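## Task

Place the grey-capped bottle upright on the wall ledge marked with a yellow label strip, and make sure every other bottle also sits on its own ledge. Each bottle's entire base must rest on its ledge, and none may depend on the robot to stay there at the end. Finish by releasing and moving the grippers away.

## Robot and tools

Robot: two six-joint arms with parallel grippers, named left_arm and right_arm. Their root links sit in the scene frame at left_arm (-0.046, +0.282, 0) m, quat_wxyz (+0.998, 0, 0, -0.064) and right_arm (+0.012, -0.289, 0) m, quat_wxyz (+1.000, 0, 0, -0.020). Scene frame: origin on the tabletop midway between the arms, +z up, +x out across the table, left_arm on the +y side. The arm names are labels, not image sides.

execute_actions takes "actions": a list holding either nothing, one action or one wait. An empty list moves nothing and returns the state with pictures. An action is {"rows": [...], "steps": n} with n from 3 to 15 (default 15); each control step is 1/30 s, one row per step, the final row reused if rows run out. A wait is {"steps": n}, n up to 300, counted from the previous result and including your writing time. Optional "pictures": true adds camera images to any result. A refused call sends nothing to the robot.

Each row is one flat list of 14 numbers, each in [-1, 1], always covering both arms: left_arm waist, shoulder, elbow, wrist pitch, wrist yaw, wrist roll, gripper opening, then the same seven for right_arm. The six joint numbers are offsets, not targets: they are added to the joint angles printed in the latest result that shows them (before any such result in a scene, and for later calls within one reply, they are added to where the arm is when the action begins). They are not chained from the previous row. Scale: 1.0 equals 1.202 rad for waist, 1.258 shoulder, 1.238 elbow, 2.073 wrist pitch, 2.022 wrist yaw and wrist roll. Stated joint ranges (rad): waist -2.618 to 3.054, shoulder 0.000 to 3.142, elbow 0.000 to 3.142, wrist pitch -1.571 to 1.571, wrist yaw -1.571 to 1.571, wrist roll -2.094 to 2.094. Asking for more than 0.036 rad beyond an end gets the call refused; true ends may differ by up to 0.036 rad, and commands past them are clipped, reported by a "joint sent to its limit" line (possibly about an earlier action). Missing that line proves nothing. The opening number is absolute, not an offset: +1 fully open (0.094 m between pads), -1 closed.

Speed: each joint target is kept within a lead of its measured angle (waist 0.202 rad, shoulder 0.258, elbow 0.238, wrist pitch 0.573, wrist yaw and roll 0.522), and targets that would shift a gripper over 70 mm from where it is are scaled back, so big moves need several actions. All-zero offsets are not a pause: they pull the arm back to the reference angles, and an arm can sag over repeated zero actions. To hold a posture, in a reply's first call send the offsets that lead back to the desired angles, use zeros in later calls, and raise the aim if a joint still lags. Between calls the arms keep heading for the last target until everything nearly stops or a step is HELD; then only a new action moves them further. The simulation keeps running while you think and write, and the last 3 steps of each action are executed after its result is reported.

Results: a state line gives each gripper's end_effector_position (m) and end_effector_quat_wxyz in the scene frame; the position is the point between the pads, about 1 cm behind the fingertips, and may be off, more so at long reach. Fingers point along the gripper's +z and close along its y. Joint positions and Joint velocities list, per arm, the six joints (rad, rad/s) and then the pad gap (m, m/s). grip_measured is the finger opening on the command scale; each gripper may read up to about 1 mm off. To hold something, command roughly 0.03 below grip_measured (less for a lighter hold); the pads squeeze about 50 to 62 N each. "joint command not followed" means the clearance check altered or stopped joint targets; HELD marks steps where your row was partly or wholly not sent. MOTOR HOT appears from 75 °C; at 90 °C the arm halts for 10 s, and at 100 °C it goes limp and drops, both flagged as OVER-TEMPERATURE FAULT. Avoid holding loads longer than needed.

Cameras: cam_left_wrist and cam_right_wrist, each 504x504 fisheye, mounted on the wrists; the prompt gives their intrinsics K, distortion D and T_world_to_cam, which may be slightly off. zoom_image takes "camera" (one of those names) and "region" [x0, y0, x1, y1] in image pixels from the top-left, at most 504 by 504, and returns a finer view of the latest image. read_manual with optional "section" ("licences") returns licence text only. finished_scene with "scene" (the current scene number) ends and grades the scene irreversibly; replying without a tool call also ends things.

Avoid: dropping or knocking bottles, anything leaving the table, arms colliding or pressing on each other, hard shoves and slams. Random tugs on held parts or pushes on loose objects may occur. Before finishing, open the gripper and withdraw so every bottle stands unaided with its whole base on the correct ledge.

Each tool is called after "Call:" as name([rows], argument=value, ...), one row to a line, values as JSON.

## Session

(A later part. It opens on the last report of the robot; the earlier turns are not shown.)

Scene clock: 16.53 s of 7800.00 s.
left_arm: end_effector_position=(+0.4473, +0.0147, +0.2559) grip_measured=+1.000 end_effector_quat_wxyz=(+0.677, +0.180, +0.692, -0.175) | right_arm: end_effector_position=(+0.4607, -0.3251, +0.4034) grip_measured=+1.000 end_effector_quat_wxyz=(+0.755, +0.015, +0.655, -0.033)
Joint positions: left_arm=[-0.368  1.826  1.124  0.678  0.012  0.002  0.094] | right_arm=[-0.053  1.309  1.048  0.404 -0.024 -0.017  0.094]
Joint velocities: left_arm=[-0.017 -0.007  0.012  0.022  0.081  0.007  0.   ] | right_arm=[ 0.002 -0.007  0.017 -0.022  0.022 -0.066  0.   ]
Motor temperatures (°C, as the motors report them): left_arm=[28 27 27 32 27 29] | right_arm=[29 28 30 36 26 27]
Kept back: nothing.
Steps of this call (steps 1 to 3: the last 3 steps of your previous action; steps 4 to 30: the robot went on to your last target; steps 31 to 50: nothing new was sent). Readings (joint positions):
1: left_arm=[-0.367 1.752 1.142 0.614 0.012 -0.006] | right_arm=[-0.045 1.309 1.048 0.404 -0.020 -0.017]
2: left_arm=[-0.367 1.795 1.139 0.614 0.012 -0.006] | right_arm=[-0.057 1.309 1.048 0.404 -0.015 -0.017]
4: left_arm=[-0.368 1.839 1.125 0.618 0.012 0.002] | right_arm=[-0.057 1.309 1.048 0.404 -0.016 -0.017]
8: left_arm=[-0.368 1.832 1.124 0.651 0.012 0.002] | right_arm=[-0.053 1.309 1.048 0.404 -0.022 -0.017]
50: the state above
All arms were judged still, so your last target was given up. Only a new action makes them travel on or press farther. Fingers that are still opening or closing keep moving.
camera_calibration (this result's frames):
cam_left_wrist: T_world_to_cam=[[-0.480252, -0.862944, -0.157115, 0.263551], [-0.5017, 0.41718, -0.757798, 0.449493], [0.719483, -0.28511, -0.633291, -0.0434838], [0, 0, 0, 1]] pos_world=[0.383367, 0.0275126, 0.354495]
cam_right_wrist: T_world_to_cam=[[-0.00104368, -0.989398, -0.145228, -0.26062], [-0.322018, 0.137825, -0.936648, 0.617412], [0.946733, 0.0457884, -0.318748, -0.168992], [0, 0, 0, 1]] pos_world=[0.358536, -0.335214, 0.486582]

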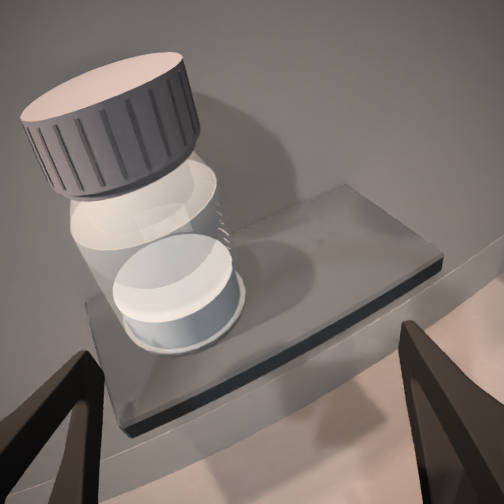

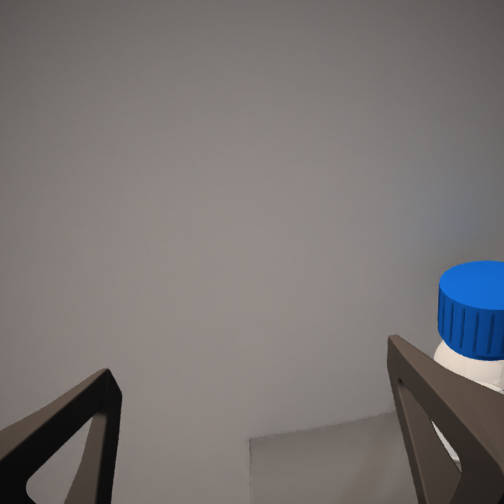

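Call:
execute_actions([
  {"rows":[[0.035,-0.06,0.02,-0.02,0,0,1,0,0,0,0,0,0,1]],"steps":15},
])

Call:
execute_actions([
  {"rows":[[0,0.135,0.2,-0.03,0,0,1,0,0,0,0,0,0,1]],"steps":15},
])

Call:
execute_actions([
  {"steps":20},
], pictures=true)

Scene clock: 17.13 s of 7800.00 s.
left_arm: end_effector_position=(+0.4507, +0.0387, +0.2852) grip_measured=+1.000 end_effector_quat_wxyz=(+0.694, +0.163, +0.682, -0.164) | right_arm: end_effector_position=(+0.4607, -0.3251, +0.4034) grip_measured=+1.000 end_effector_quat_wxyz=(+0.755, +0.015, +0.655, -0.033)
Joint positions: left_arm=[-0.326  1.767  1.133  0.651  0.013  0.002  0.094] | right_arm=[-0.053  1.309  1.048  0.404 -0.024 -0.017  0.094]
Joint velocities: left_arm=[-0.007 -0.012 -0.002 -0.051  0.095  0.007  0.   ] | right_arm=[-0.002  0.002  0.002 -0.007 -0.051  0.022  0.   ]
Motor temperatures (°C, as the motors report them): left_arm=[28 27 27 33 27 29] | right_arm=[29 28 30 36 26 27]
Steps of this call (steps 1 to 6: nothing new was sent; steps 7 to 18: the first 12 steps of this action). Readings (joint positions):
7: left_arm=[-0.365 1.820 1.124 0.672 0.013 0.002] | right_arm=[-0.053 1.309 1.048 0.404 -0.024 -0.017]
8: left_arm=[-0.360 1.812 1.124 0.659 0.014 0.002] | right_arm=[-0.053 1.309 1.048 0.404 -0.024 -0.017]
10: left_arm=[-0.344 1.792 1.124 0.653 0.014 0.002] | right_arm=[-0.053 1.309 1.048 0.404 -0.024 -0.017]
14: left_arm=[-0.326 1.768 1.132 0.653 0.013 0.002] | right_arm=[-0.053 1.309 1.048 0.404 -0.024 -0.017]
18: the state above

Scene clock: 17.63 s of 7800.00 s.
left_arm: end_effector_position=(+0.4924, +0.0184, +0.2962) grip_measured=+1.000 end_effector_quat_wxyz=(+0.703, +0.161, +0.673, -0.166) | right_arm: end_effector_position=(+0.4607, -0.3251, +0.4034) grip_measured=+1.000 end_effector_quat_wxyz=(+0.755, +0.015, +0.655, -0.033)
Joint positions: left_arm=[-0.326  1.927  1.362  0.608  0.013  0.002  0.094] | right_arm=[-0.053  1.309  1.048  0.404 -0.024 -0.017  0.094]
Joint velocities: left_arm=[-0.002  0.002 -0.012 -0.007 -0.051  0.051  0.   ] | right_arm=[-0.012 -0.017  0.002 -0.066  0.037  0.022  0.   ]
Motor temperatures (°C, as the motors report them): left_arm=[28 27 27 33 27 29] | right_arm=[29 28 30 36 26 27]
Steps of this call (steps 1 to 3: the last 3 steps of your previous action; steps 4 to 15: the first 12 steps of this action, its rows measured from where the robot was after step 3). Readings (joint positions):
3: left_arm=[-0.326 1.767 1.133 0.651 0.013 0.002] | right_arm=[-0.053 1.309 1.048 0.404 -0.024 -0.017]
4: left_arm=[-0.326 1.788 1.167 0.634 0.013 0.002] | right_arm=[-0.053 1.309 1.048 0.404 -0.024 -0.017]
5: left_arm=[-0.326 1.836 1.243 0.626 0.013 0.002] | right_arm=[-0.053 1.309 1.048 0.404 -0.024 -0.017]
7: left_arm=[-0.326 1.906 1.345 0.626 0.013 0.002] | right_arm=[-0.053 1.309 1.048 0.404 -0.024 -0.017]
11: left_arm=[-0.326 1.926 1.362 0.613 0.013 0.002] | right_arm=[-0.053 1.309 1.048 0.404 -0.024 -0.017]
15: the state above

Scene clock: 18.30 s of 7800.00 s.
left_arm: end_effector_position=(+0.4924, +0.0184, +0.2961) grip_measured=+1.000 end_effector_quat_wxyz=(+0.702, +0.161, +0.673, -0.166) | right_arm: end_effector_position=(+0.4607, -0.3251, +0.4034) grip_measured=+1.000 end_effector_quat_wxyz=(+0.755, +0.015, +0.655, -0.033)
Joint positions: left_arm=[-0.326  1.927  1.362  0.607  0.013  0.002  0.094] | right_arm=[-0.053  1.309  1.048  0.404 -0.024 -0.017  0.094]
Joint velocities: left_arm=[-0.012  0.002  0.012 -0.095  0.081  0.095  0.   ] | right_arm=[-0.002 -0.017  0.007 -0.022  0.037  0.007  0.   ]
Motor temperatures (°C, as the motors report them): left_arm=[28 27 27 33 27 29] | right_arm=[29 27 30 36 26 27]
Kept back: nothing.
Steps of this call (steps 1 to 3: the last 3 steps of your previous action; steps 4 to 15: the robot went on to your last target; steps 16 to 20: nothing new was sent). Readings (joint positions):
1: left_arm=[-0.326 1.927 1.362 0.608 0.013 0.002] | right_arm=[-0.053 1.309 1.048 0.404 -0.024 -0.017]
2: left_arm=[-0.326 1.927 1.362 0.607 0.013 0.002] | right_arm=[-0.053 1.309 1.048 0.404 -0.024 -0.017]
4: left_arm=[-0.326 1.927 1.362 0.607 0.013 0.002] | right_arm=[-0.053 1.309 1.048 0.404 -0.024 -0.017]
8: left_arm=[-0.326 1.927 1.362 0.607 0.013 0.002] | right_arm=[-0.053 1.309 1.048 0.404 -0.024 -0.017]
20: the state above
All arms were judged still, so your last target was given up. Only a new action makes them travel on or press farther. Fingers that are still opening or closing keep moving.
camera_calibration (this result's frames):
cam_left_wrist: T_world_to_cam=[[-0.436028, -0.886014, -0.157666, 0.273479], [-0.472114, 0.374359, -0.7981, 0.499129], [0.766152, -0.273557, -0.581531, -0.0879853], [0, 0, 0, 1]] pos_world=[0.4223, 0.0313836, 0.390307]
cam_right_wrist: T_world_to_cam=[[-0.00104368, -0.989398, -0.145228, -0.26062], [-0.322018, 0.137825, -0.936648, 0.617412], [0.946733, 0.0457884, -0.318748, -0.168992], [0, 0, 0, 1]] pos_world=[0.358536, -0.335214, 0.486582]

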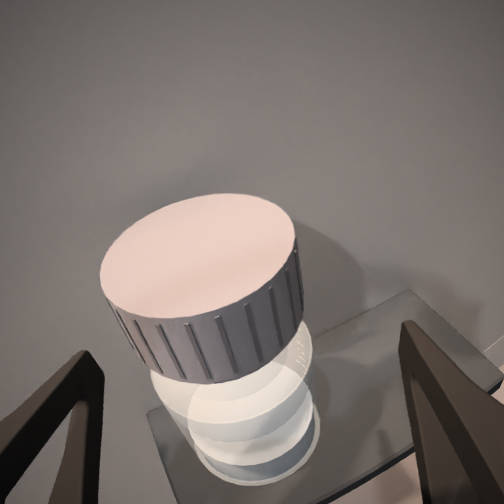

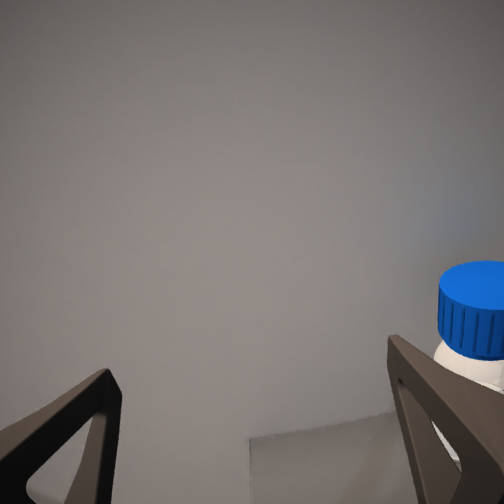

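Call:
execute_actions([
  {"rows":[[0.012,0.125,0.135,0.02,0,0,1,0,0,0,0,0,0,1]],"steps":15},
])

Call:
execute_actions([
  {"rows":[[0,0,0,0.008,0,0,0,0,0,0,0,0,0,1]],"steps":15},
], pictures=true)

Scene clock: 18.80 s of 7800.00 s.
left_arm: end_effector_position=(+0.5230, +0.0074, +0.3001) grip_measured=+1.000 end_effector_quat_wxyz=(+0.724, +0.154, +0.651, -0.166) | right_arm: end_effector_position=(+0.4607, -0.3251, +0.4034) grip_measured=+1.000 end_effector_quat_wxyz=(+0.755, +0.015, +0.655, -0.033)
Joint positions: left_arm=[-0.322  2.061  1.51   0.655  0.008  0.007  0.094] | right_arm=[-0.053  1.309  1.048  0.404 -0.024 -0.017  0.094]
Joint velocities: left_arm=[-0.007 -0.007 -0.012 -0.022 -0.051 -0.051  0.   ] | right_arm=[ 0.007  0.012 -0.007  0.007 -0.051 -0.037  0.   ]
Motor temperatures (°C, as the motors report them): left_arm=[28 27 27 33 27 29] | right_arm=[29 27 30 36 26 27]
Steps of this call (steps 1 to 3: nothing new was sent; steps 4 to 15: the first 12 steps of this action). Readings (joint positions):
4: left_arm=[-0.326 1.946 1.387 0.607 0.013 0.002] | right_arm=[-0.053 1.309 1.048 0.404 -0.024 -0.017]
5: left_arm=[-0.325 1.986 1.442 0.620 0.013 0.002] | right_arm=[-0.053 1.309 1.048 0.404 -0.024 -0.017]
7: left_arm=[-0.323 2.043 1.505 0.643 0.013 0.002] | right_arm=[-0.053 1.309 1.048 0.404 -0.024 -0.017]
11: left_arm=[-0.322 2.061 1.510 0.655 0.008 0.007] | right_arm=[-0.053 1.309 1.048 0.404 -0.024 -0.017]
15: the state above

Scene clock: 19.30 s of 7800.00 s.
left_arm: end_effector_position=(+0.5229, +0.0075, +0.3018) grip_measured=+0.114 end_effector_quat_wxyz=(+0.726, +0.153, +0.649, -0.166) | right_arm: end_effector_position=(+0.4607, -0.3251, +0.4034) grip_measured=+1.000 end_effector_quat_wxyz=(+0.755, +0.015, +0.655, -0.033)
Joint positions: left_arm=[-0.323  2.061  1.51   0.662  0.007  0.006  0.052] | right_arm=[-0.053  1.309  1.048  0.404 -0.024 -0.017  0.094]
Joint velocities: left_arm=[-0.002  0.007 -0.002 -0.051 -0.066  0.007 -0.001] | right_arm=[ 0.007 -0.017 -0.012 -0.007 -0.022 -0.037  0.   ]
Motor temperatures (°C, as the motors report them): left_arm=[28 27 27 33 27 29] | right_arm=[29 27 30 36 26 27]
Steps of this call (steps 1 to 3: the last 3 steps of your previous action; steps 4 to 15: the first 12 steps of this action, its rows measured from where the robot was after step 3). Readings (joint positions):
3: left_arm=[-0.322 2.061 1.510 0.655 0.008 0.007] | right_arm=[-0.053 1.309 1.048 0.404 -0.024 -0.017]
4: left_arm=[-0.323 2.061 1.510 0.657 0.007 0.007] | right_arm=[-0.053 1.309 1.048 0.404 -0.024 -0.017]
5: left_arm=[-0.323 2.061 1.510 0.659 0.007 0.007] | right_arm=[-0.053 1.309 1.048 0.404 -0.024 -0.017]
7: left_arm=[-0.323 2.061 1.510 0.661 0.007 0.006] | right_arm=[-0.053 1.309 1.048 0.404 -0.024 -0.017]
11: left_arm=[-0.323 2.061 1.510 0.662 0.007 0.006] | right_arm=[-0.053 1.309 1.048 0.404 -0.024 -0.017]
15: the state above
camera_calibration (this result's frames):
cam_left_wrist: T_world_to_cam=[[-0.41641, -0.894748, -0.161335, 0.268938], [-0.423968, 0.348075, -0.836119, 0.508672], [0.804272, -0.279768, -0.524286, -0.148166], [0, 0, 0, 1]] pos_world=[0.446815, 0.0221232, 0.391018]
cam_right_wrist: T_world_to_cam=[[-0.00104368, -0.989398, -0.145228, -0.26062], [-0.322018, 0.137825, -0.936648, 0.617412], [0.946733, 0.0457884, -0.318748, -0.168992], [0, 0, 0, 1]] pos_world=[0.358536, -0.335214, 0.486582]

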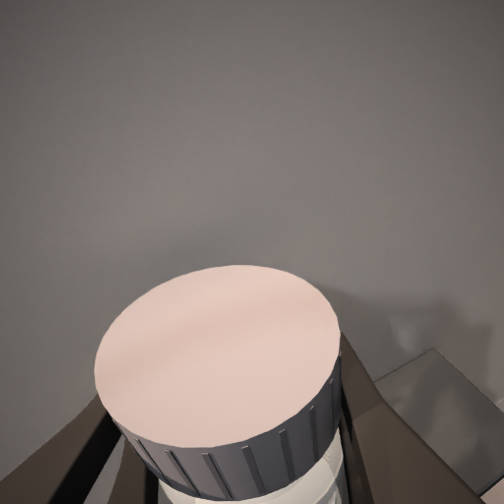

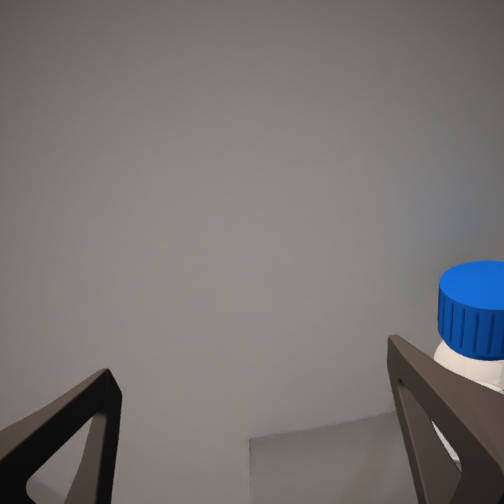

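Call:
execute_actions([
  {"rows":[[0,-0.05,0.01,-0.03,0,0,-0.05,0,0,0,0,0,0,1],[0,-0.1,0.02,-0.065,0,0,-0.05,0,0,0,0,0,0,1],[0,-0.15,0.03,-0.1,0,0,-0.05,0,0,0,0,0,0,1],[0,-0.2,0.04,-0.135,0,0,-0.05,0,0,0,0,0,0,1],[0,-0.2,0.04,-0.135,0,0,-0.05,0,0,0,0,0,0,1],[0,-0.2,0.04,-0.135,0,0,-0.05,0,0,0,0,0,0,1],[0,-0.2,0.04,-0.135,0,0,-0.05,0,0,0,0,0,0,1],[0,-0.62,-0.23,-0.22,0,0,-0.05,0,0,0,0,0,0,1]],"steps":15},
])

Call:
execute_actions([
  {"steps":25},
])

Call:
execute_actions([
  {"rows":[[0.56,0,0,0.01,0,0,-0.05,0,0,0,0,0,0,1]],"steps":15},
])

Call:
execute_actions([
  {"steps":35},
], pictures=true)

Scene clock: 19.97 s of 7800.00 s.
left_arm: end_effector_position=(+0.4170, +0.0586, +0.3509) grip_measured=+0.114 end_effector_quat_wxyz=(+0.671, +0.166, +0.706, -0.154) | right_arm: end_effector_position=(+0.4607, -0.3251, +0.4034) grip_measured=+1.000 end_effector_quat_wxyz=(+0.755, +0.015, +0.655, -0.033)
Joint positions: left_arm=[-0.323  1.549  1.235  0.262  0.007  0.006  0.052] | right_arm=[-0.053  1.309  1.048  0.404 -0.024 -0.017  0.094]
Joint velocities: left_arm=[-0.002 -1.604 -0.584 -0.96  -0.007  0.022 -0.001] | right_arm=[ 0.002 -0.022 -0.002 -0.051 -0.022 -0.022  0.   ]
Motor temperatures (°C, as the motors report them): left_arm=[28 27 27 33 27 29] | right_arm=[29 27 30 36 26 27]
Steps of this call (steps 1 to 3: the last 3 steps of your previous action; steps 4 to 8: the robot went on to your last target; steps 9 to 20: the first 12 steps of this action). Readings (joint positions):
9: left_arm=[-0.323 2.058 1.510 0.657 0.007 0.006] | right_arm=[-0.053 1.309 1.048 0.404 -0.024 -0.017]
10: left_arm=[-0.323 2.045 1.510 0.633 0.007 0.006] | right_arm=[-0.053 1.309 1.048 0.404 -0.024 -0.017]
12: left_arm=[-0.323 1.998 1.510 0.542 0.007 0.006] | right_arm=[-0.053 1.309 1.048 0.404 -0.024 -0.017]
16: left_arm=[-0.323 1.860 1.475 0.432 0.007 0.006] | right_arm=[-0.053 1.309 1.048 0.404 -0.024 -0.017]
20: the state above

Scene clock: 20.80 s of 7800.00 s.
left_arm: end_effector_position=(+0.3496, +0.0911, +0.4464) grip_measured=+0.114 end_effector_quat_wxyz=(+0.730, +0.152, +0.646, -0.167) | right_arm: end_effector_position=(+0.4607, -0.3251, +0.4034) grip_measured=+1.000 end_effector_quat_wxyz=(+0.755, +0.015, +0.655, -0.033)
Joint positions: left_arm=[-0.323  1.279  1.219  0.181  0.007  0.006  0.052] | right_arm=[-0.053  1.309  1.048  0.404 -0.024 -0.017  0.094]
Joint velocities: left_arm=[ 0.012 -0.002 -0.027 -0.007  0.007  0.022 -0.001] | right_arm=[ 0.002  0.007 -0.012 -0.037  0.022 -0.066  0.   ]
Motor temperatures (°C, as the motors report them): left_arm=[28 27 27 33 27 29] | right_arm=[29 27 30 36 26 27]
Kept back: nothing.
Steps of this call (steps 1 to 3: the last 3 steps of your previous action; steps 4 to 25: the robot went on to your last target). Readings (joint positions):
1: left_arm=[-0.323 1.499 1.223 0.237 0.007 0.006] | right_arm=[-0.053 1.309 1.048 0.404 -0.024 -0.017]
2: left_arm=[-0.323 1.454 1.219 0.222 0.007 0.006] | right_arm=[-0.053 1.309 1.048 0.404 -0.024 -0.017]
4: left_arm=[-0.323 1.371 1.219 0.207 0.007 0.006] | right_arm=[-0.053 1.309 1.048 0.404 -0.024 -0.017]
8: left_arm=[-0.323 1.274 1.219 0.225 0.007 0.006] | right_arm=[-0.053 1.309 1.048 0.404 -0.024 -0.017]
25: the state above

Scene clock: 21.20 s of 7800.00 s.
left_arm: end_effector_position=(+0.3811, +0.3865, +0.4435) grip_measured=+0.114 end_effector_quat_wxyz=(+0.739, -0.080, +0.663, +0.093) | right_arm: end_effector_position=(+0.4607, -0.3251, +0.4034) grip_measured=+1.000 end_effector_quat_wxyz=(+0.755, +0.015, +0.655, -0.033)
Joint positions: left_arm=[ 0.36   1.279  1.219  0.169 -0.012  0.006  0.052] | right_arm=[-0.053  1.309  1.048  0.404 -0.024 -0.017  0.094]
Joint velocities: left_arm=[ 0.603  0.012  0.007  0.051 -0.344 -0.066 -0.001] | right_arm=[-0.017 -0.002  0.017 -0.037  0.022  0.081  0.   ]
Motor temperatures (°C, as the motors report them): left_arm=[28 27 27 33 27 29] | right_arm=[29 27 30 36 26 27]
Steps of this call (steps 1 to 12: the first 12 steps of this action). Readings (joint positions):
1: left_arm=[-0.300 1.279 1.219 0.180 0.027 0.006] | right_arm=[-0.053 1.309 1.048 0.404 -0.024 -0.017]
2: left_arm=[-0.254 1.279 1.219 0.179 0.045 0.006] | right_arm=[-0.053 1.309 1.048 0.404 -0.024 -0.017]
4: left_arm=[-0.127 1.279 1.219 0.176 0.042 0.006] | right_arm=[-0.053 1.309 1.048 0.404 -0.024 -0.017]
8: left_arm=[0.149 1.279 1.219 0.170 0.028 0.006] | right_arm=[-0.053 1.309 1.048 0.404 -0.024 -0.017]
12: the state above

Scene clock: 22.37 s of 7800.00 s.
left_arm: end_effector_position=(+0.3818, +0.3836, +0.4435) grip_measured=+0.114 end_effector_quat_wxyz=(+0.739, -0.076, +0.663, +0.089) | right_arm: end_effector_position=(+0.4607, -0.3251, +0.4034) grip_measured=+1.000 end_effector_quat_wxyz=(+0.755, +0.015, +0.655, -0.033)
Joint positions: left_arm=[ 0.356  1.279  1.219  0.169 -0.003  0.006  0.052] | right_arm=[-0.053  1.309  1.048  0.404 -0.024 -0.017  0.094]
Joint velocities: left_arm=[-0.027  0.007  0.002 -0.081  0.007 -0.007 -0.001] | right_arm=[-0.012 -0.002  0.012 -0.007 -0.007 -0.007  0.   ]
Motor temperatures (°C, as the motors report them): left_arm=[28 27 28 33 27 29] | right_arm=[29 27 30 36 26 27]
Kept back: nothing.
Steps of this call (steps 1 to 3: the last 3 steps of your previous action; steps 4 to 15: the robot went on to your last target; steps 16 to 35: nothing new was sent). Readings (joint positions):
1: left_arm=[0.372 1.279 1.219 0.169 -0.020 0.006] | right_arm=[-0.053 1.309 1.048 0.404 -0.024 -0.017]
2: left_arm=[0.373 1.279 1.219 0.169 -0.022 0.006] | right_arm=[-0.053 1.309 1.048 0.404 -0.024 -0.017]
4: left_arm=[0.364 1.279 1.219 0.169 -0.016 0.006] | right_arm=[-0.053 1.309 1.048 0.404 -0.024 -0.017]
8: left_arm=[0.356 1.279 1.219 0.169 -0.005 0.006] | right_arm=[-0.053 1.309 1.048 0.404 -0.024 -0.017]
35: the state above
All arms were judged still, so your last target was given up. Only a new action makes them travel on or press farther. Fingers that are still opening or closing keep moving.
camera_calibration (this result's frames):
cam_left_wrist: T_world_to_cam=[[0.247003, -0.955663, -0.160306, 0.339237], [-0.550197, -0.00213422, -0.835032, 0.618472], [0.797667, 0.294455, -0.52633, -0.0719668], [0, 0, 0, 1]] pos_world=[0.313894, 0.346707, 0.532947]
cam_right_wrist: T_world_to_cam=[[-0.00104368, -0.989398, -0.145228, -0.26062], [-0.322018, 0.137825, -0.936648, 0.617412], [0.946733, 0.0457884, -0.318748, -0.168992], [0, 0, 0, 1]] pos_world=[0.358536, -0.335214, 0.486582]

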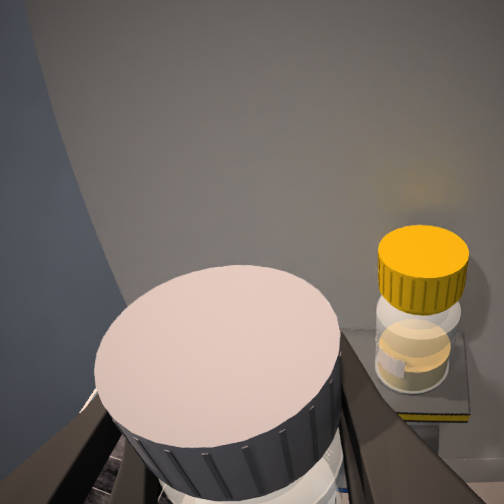

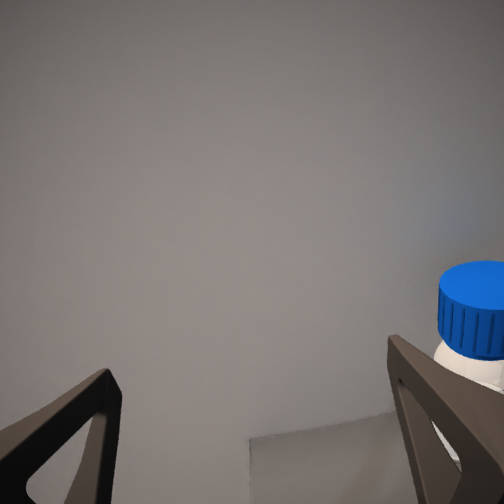

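Call:
execute_actions([
  {"rows":[[-0.012,0.36,0.28,0.07,0,0,-0.05,0,0,0,0,0,0,1]],"steps":15},
])

Call:
execute_actions([
  {"steps":25},
])

Call:
execute_actions([
  {"rows":[[0,0.06,0,0.05,0,0,-0.05,0,0,0,0,0,0,1]],"steps":15},
])

Call:
execute_actions([
  {"steps":20},
], pictures=true)

Scene clock: 23.00 s of 7800.00 s.
left_arm: end_effector_position=(+0.5143, +0.4107, +0.3791) grip_measured=+0.114 end_effector_quat_wxyz=(+0.705, -0.077, +0.700, +0.082) | right_arm: end_effector_position=(+0.4607, -0.3251, +0.4034) grip_measured=+1.000 end_effector_quat_wxyz=(+0.755, +0.015, +0.655, -0.033)
Joint positions: left_arm=[ 0.35   1.776  1.537  0.246 -0.003  0.006  0.052] | right_arm=[-0.053  1.309  1.048  0.404 -0.024 -0.017  0.094]
Joint velocities: left_arm=[-0.007  0.071 -0.095 -0.242 -0.037 -0.037 -0.   ] | right_arm=[-0.007  0.002 -0.007  0.022  0.037  0.022  0.   ]
Motor temperatures (°C, as the motors report them): left_arm=[28 27 28 34 27 29] | right_arm=[29 27 30 36 26 27]
Steps of this call (steps 1 to 7: nothing new was sent; steps 8 to 19: the first 12 steps of this action). Readings (joint positions):
8: left_arm=[0.356 1.309 1.254 0.159 -0.003 0.006] | right_arm=[-0.053 1.309 1.048 0.404 -0.024 -0.017]
9: left_arm=[0.355 1.378 1.334 0.173 -0.003 0.006] | right_arm=[-0.053 1.309 1.048 0.404 -0.024 -0.017]
11: left_arm=[0.352 1.541 1.495 0.244 -0.003 0.006] | right_arm=[-0.053 1.309 1.048 0.404 -0.024 -0.017]
15: left_arm=[0.350 1.719 1.558 0.296 -0.003 0.006] | right_arm=[-0.053 1.309 1.048 0.404 -0.024 -0.017]
19: the state above

Scene clock: 23.83 s of 7800.00 s.
left_arm: end_effector_position=(+0.5118, +0.4102, +0.3885) grip_measured=+0.114 end_effector_quat_wxyz=(+0.714, -0.076, +0.691, +0.083) | right_arm: end_effector_position=(+0.4607, -0.3251, +0.4034) grip_measured=+1.000 end_effector_quat_wxyz=(+0.755, +0.015, +0.655, -0.033)
Joint positions: left_arm=[ 0.35   1.767  1.536  0.265 -0.003  0.006  0.052] | right_arm=[-0.053  1.309  1.048  0.404 -0.024 -0.017  0.094]
Joint velocities: left_arm=[-0.007 -0.007 -0.002 -0.037 -0.051 -0.11  -0.001] | right_arm=[-0.022  0.012 -0.002 -0.022  0.022 -0.066  0.   ]
Motor temperatures (°C, as the motors report them): left_arm=[28 28 28 34 27 29] | right_arm=[29 27 30 36 26 27]
Kept back: nothing.
Steps of this call (steps 1 to 3: the last 3 steps of your previous action; steps 4 to 25: the robot went on to your last target). Readings (joint positions):
1: left_arm=[0.350 1.777 1.536 0.237 -0.003 0.006] | right_arm=[-0.053 1.309 1.048 0.404 -0.024 -0.017]
2: left_arm=[0.350 1.777 1.536 0.235 -0.003 0.006] | right_arm=[-0.053 1.309 1.048 0.404 -0.024 -0.017]
4: left_arm=[0.350 1.773 1.536 0.247 -0.003 0.006] | right_arm=[-0.053 1.309 1.048 0.404 -0.024 -0.017]
8: left_arm=[0.350 1.767 1.536 0.262 -0.003 0.006] | right_arm=[-0.053 1.309 1.048 0.404 -0.024 -0.017]
25: the state above

Scene clock: 24.23 s of 7800.00 s.
left_arm: end_effector_position=(+0.5284, +0.4140, +0.3709) grip_measured=+0.114 end_effector_quat_wxyz=(+0.720, -0.076, +0.685, +0.084) | right_arm: end_effector_position=(+0.4607, -0.3251, +0.4034) grip_measured=+1.000 end_effector_quat_wxyz=(+0.755, +0.015, +0.655, -0.033)
Joint positions: left_arm=[ 0.35   1.835  1.536  0.35  -0.004  0.006  0.052] | right_arm=[-0.053  1.309  1.048  0.404 -0.024 -0.017  0.094]
Joint velocities: left_arm=[-0.007 -0.002 -0.002 -0.037 -0.081 -0.007 -0.   ] | right_arm=[ 0.002  0.017 -0.027 -0.051  0.081 -0.051  0.   ]
Motor temperatures (°C, as the motors report them): left_arm=[28 28 28 34 27 29] | right_arm=[29 27 30 36 26 27]
Steps of this call (steps 1 to 12: the first 12 steps of this action). Readings (joint positions):
1: left_arm=[0.350 1.774 1.536 0.274 -0.003 0.006] | right_arm=[-0.053 1.309 1.048 0.404 -0.024 -0.017]
2: left_arm=[0.350 1.784 1.536 0.297 -0.003 0.006] | right_arm=[-0.053 1.309 1.048 0.404 -0.024 -0.017]
4: left_arm=[0.350 1.810 1.536 0.319 -0.003 0.006] | right_arm=[-0.053 1.309 1.048 0.404 -0.024 -0.017]
8: left_arm=[0.350 1.835 1.536 0.350 -0.004 0.006] | right_arm=[-0.053 1.309 1.048 0.404 -0.024 -0.017]
12: the state above

Scene clock: 24.90 s of 7800.00 s.
left_arm: end_effector_position=(+0.5284, +0.4140, +0.3709) grip_measured=+0.114 end_effector_quat_wxyz=(+0.720, -0.076, +0.685, +0.084) | right_arm: end_effector_position=(+0.4607, -0.3251, +0.4034) grip_measured=+1.000 end_effector_quat_wxyz=(+0.755, +0.015, +0.655, -0.033)
Joint positions: left_arm=[ 0.35   1.835  1.536  0.35  -0.004  0.006  0.052] | right_arm=[-0.053  1.309  1.048  0.404 -0.024 -0.017  0.094]
Joint velocities: left_arm=[-0.002 -0.017  0.002  0.007  0.066 -0.007  0.001] | right_arm=[-0.017  0.002 -0.017  0.066 -0.007  0.037  0.   ]
Motor temperatures (°C, as the motors report them): left_arm=[28 28 28 34 27 29] | right_arm=[29 27 30 36 26 27]
Kept back: nothing.
Steps of this call (steps 1 to 3: the last 3 steps of your previous action; steps 4 to 15: the robot went on to your last target; steps 16 to 20: nothing new was sent). Readings (joint positions):
1: left_arm=[0.350 1.835 1.536 0.350 -0.004 0.006] | right_arm=[-0.053 1.309 1.048 0.404 -0.024 -0.017]
2: left_arm=[0.350 1.835 1.536 0.350 -0.004 0.006] | right_arm=[-0.053 1.309 1.048 0.404 -0.024 -0.017]
4: left_arm=[0.350 1.835 1.536 0.350 -0.004 0.006] | right_arm=[-0.053 1.309 1.048 0.404 -0.024 -0.017]
8: left_arm=[0.350 1.835 1.536 0.350 -0.004 0.006] | right_arm=[-0.053 1.309 1.048 0.404 -0.024 -0.017]
20: the state above
All arms were judged still, so your last target was given up. Only a new action makes them travel on or press farther. Fingers that are still opening or closing keep moving.
camera_calibration (this result's frames):
cam_left_wrist: T_world_to_cam=[[0.232068, -0.959221, -0.161367, 0.330171], [-0.596509, -0.00930395, -0.802553, 0.653991], [0.768324, 0.282504, -0.574343, -0.197808], [0, 0, 0, 1]] pos_world=[0.465469, 0.378673, 0.464531]
cam_right_wrist: T_world_to_cam=[[-0.00104368, -0.989398, -0.145228, -0.26062], [-0.322018, 0.137825, -0.936648, 0.617412], [0.946733, 0.0457884, -0.318748, -0.168992], [0, 0, 0, 1]] pos_world=[0.358536, -0.335214, 0.486582]

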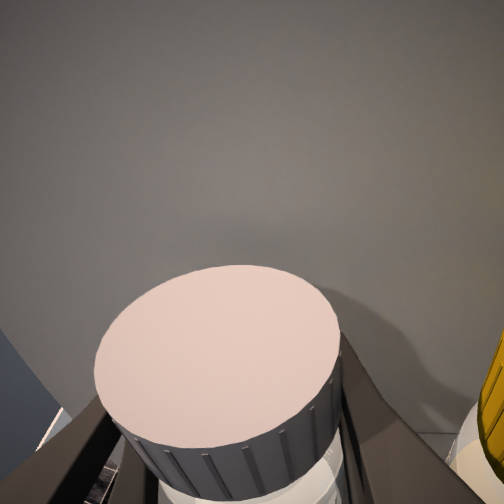

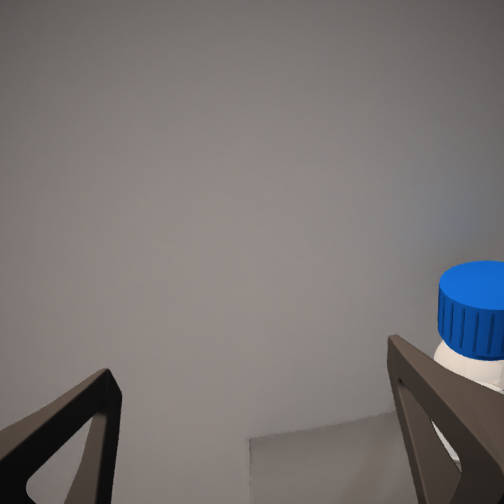

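Call:
execute_actions([
  {"rows":[[0,0,0,0,0,0,0.55,0,0,0,0,0,0,1]],"steps":15},
])

Call:
execute_actions([
  {"rows":[[0,-0.12,-0.12,0,0,0,0.55,0,0,0,0,0,0,1],[0,-0.2,-0.2,-0.02,0,0,0.55,0,0,0,0,0,0,1],[0,-0.3,-0.27,-0.03,0,0,0.55,0,0,0,0,0,0,1],[0,-0.5,-0.33,-0.15,0,0,0.55,0,0,0,0,0,0,1]],"steps":15},
])

Call:
execute_actions([
  {"steps":40},
], pictures=true)

Scene clock: 25.43 s of 7800.00 s.
left_arm: end_effector_position=(+0.5284, +0.4140, +0.3710) grip_measured=+0.548 end_effector_quat_wxyz=(+0.720, -0.076, +0.685, +0.084) | right_arm: end_effector_position=(+0.4607, -0.3251, +0.4034) grip_measured=+1.000 end_effector_quat_wxyz=(+0.755, +0.015, +0.655, -0.033)
Joint positions: left_arm=[ 0.35   1.835  1.536  0.351 -0.004  0.006  0.073] | right_arm=[-0.053  1.309  1.048  0.404 -0.024 -0.017  0.094]
Joint velocities: left_arm=[ 0.007  0.002 -0.007  0.007  0.081  0.022 -0.   ] | right_arm=[ 0.007 -0.007  0.002 -0.007  0.022 -0.007  0.   ]
Motor temperatures (°C, as the motors report them): left_arm=[28 28 28 34 27 29] | right_arm=[29 27 30 36 26 27]
Steps of this call (steps 1 to 4: nothing new was sent; steps 5 to 16: the first 12 steps of this action). Readings (joint positions):
5: left_arm=[0.350 1.835 1.536 0.350 -0.004 0.006] | right_arm=[-0.053 1.309 1.048 0.404 -0.024 -0.017]
6: left_arm=[0.350 1.835 1.536 0.350 -0.004 0.006] | right_arm=[-0.053 1.309 1.048 0.404 -0.024 -0.017]
8: left_arm=[0.350 1.835 1.536 0.351 -0.004 0.006] | right_arm=[-0.053 1.309 1.048 0.404 -0.024 -0.017]
12: left_arm=[0.350 1.835 1.536 0.351 -0.004 0.006] | right_arm=[-0.053 1.309 1.048 0.404 -0.024 -0.017]
16: the state above

Scene clock: 25.93 s of 7800.00 s.
left_arm: end_effector_position=(+0.3647, +0.3769, +0.4152) grip_measured=+0.548 end_effector_quat_wxyz=(+0.713, -0.077, +0.692, +0.083) | right_arm: end_effector_position=(+0.4607, -0.3251, +0.4034) grip_measured=+1.000 end_effector_quat_wxyz=(+0.755, +0.015, +0.655, -0.033)
Joint positions: left_arm=[ 0.35   1.199  1.131  0.099 -0.004  0.006  0.073] | right_arm=[-0.053  1.309  1.048  0.404 -0.024 -0.017  0.094]
Joint velocities: left_arm=[ 0.012 -0.476  0.154  0.139 -0.022  0.081 -0.   ] | right_arm=[-0.012  0.007 -0.007 -0.037 -0.081  0.022  0.   ]
Motor temperatures (°C, as the motors report them): left_arm=[28 28 28 34 27 29] | right_arm=[29 27 30 36 26 27]
Steps of this call (steps 1 to 3: the last 3 steps of your previous action; steps 4 to 15: the first 12 steps of this action, its rows measured from where the robot was after step 3). Readings (joint positions):
3: left_arm=[0.350 1.835 1.536 0.351 -0.004 0.006] | right_arm=[-0.053 1.309 1.048 0.404 -0.024 -0.017]
4: left_arm=[0.350 1.819 1.510 0.360 -0.004 0.006] | right_arm=[-0.053 1.309 1.048 0.404 -0.024 -0.017]
5: left_arm=[0.350 1.770 1.441 0.358 -0.004 0.006] | right_arm=[-0.053 1.309 1.048 0.404 -0.024 -0.017]
7: left_arm=[0.350 1.626 1.269 0.301 -0.004 0.006] | right_arm=[-0.053 1.309 1.048 0.404 -0.024 -0.017]
11: left_arm=[0.350 1.349 1.120 0.112 -0.004 0.006] | right_arm=[-0.053 1.309 1.048 0.404 -0.024 -0.017]
15: the state above

Scene clock: 27.27 s of 7800.00 s.
left_arm: end_effector_position=(+0.3632, +0.3766, +0.4096) grip_measured=+0.548 end_effector_quat_wxyz=(+0.702, -0.078, +0.703, +0.082) | right_arm: end_effector_position=(+0.4607, -0.3251, +0.4034) grip_measured=+1.000 end_effector_quat_wxyz=(+0.755, +0.015, +0.655, -0.033)
Joint positions: left_arm=[ 0.35   1.195  1.136  0.059 -0.004  0.006  0.073] | right_arm=[-0.053  1.309  1.048  0.404 -0.024 -0.017  0.094]
Joint velocities: left_arm=[-0.002 -0.002  0.007  0.022 -0.066 -0.022 -0.001] | right_arm=[-0.007  0.012 -0.012  0.037 -0.037 -0.007  0.   ]
Motor temperatures (°C, as the motors report them): left_arm=[28 28 28 34 27 29] | right_arm=[29 27 30 36 26 27]
Kept back: nothing.
Steps of this call (steps 1 to 3: the last 3 steps of your previous action; steps 4 to 30: the robot went on to your last target; steps 31 to 40: nothing new was sent). Readings (joint positions):
1: left_arm=[0.350 1.189 1.135 0.103 -0.004 0.006] | right_arm=[-0.053 1.309 1.048 0.404 -0.024 -0.017]
2: left_arm=[0.350 1.186 1.136 0.105 -0.004 0.006] | right_arm=[-0.053 1.309 1.048 0.404 -0.024 -0.017]
4: left_arm=[0.350 1.190 1.136 0.091 -0.004 0.006] | right_arm=[-0.053 1.309 1.048 0.404 -0.024 -0.017]
8: left_arm=[0.350 1.195 1.136 0.067 -0.004 0.006] | right_arm=[-0.053 1.309 1.048 0.404 -0.024 -0.017]
40: the state above
All arms were judged still, so your last target was given up. Only a new action makes them travel on or press farther. Fingers that are still opening or closing keep moving.
camera_calibration (this result's frames):
cam_left_wrist: T_world_to_cam=[[0.224069, -0.961034, -0.161887, 0.342644], [-0.635471, -0.018133, -0.771912, 0.591106], [0.738898, 0.275836, -0.614772, -0.0083594], [0, 0, 0, 1]] pos_world=[0.305031, 0.342316, 0.506612]
cam_right_wrist: T_world_to_cam=[[-0.00104368, -0.989398, -0.145228, -0.26062], [-0.322018, 0.137825, -0.936648, 0.617412], [0.946733, 0.0457884, -0.318748, -0.168992], [0, 0, 0, 1]] pos_world=[0.358536, -0.335214, 0.486582]

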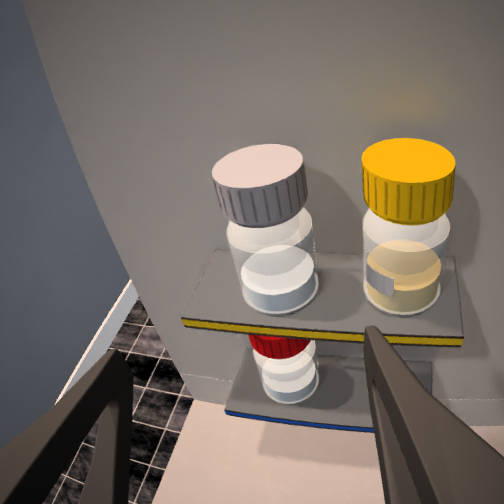

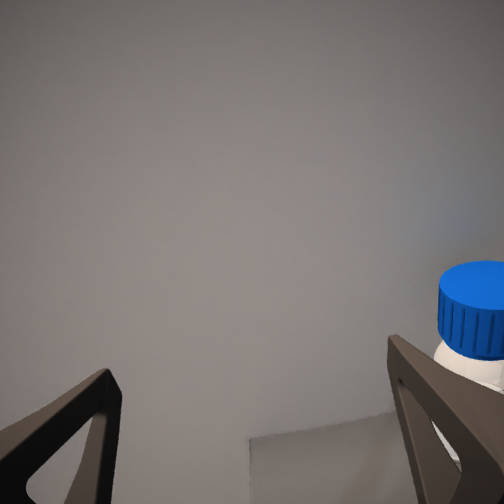

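Call:
finished_scene(scene=2)

The scene is finished: the task was done.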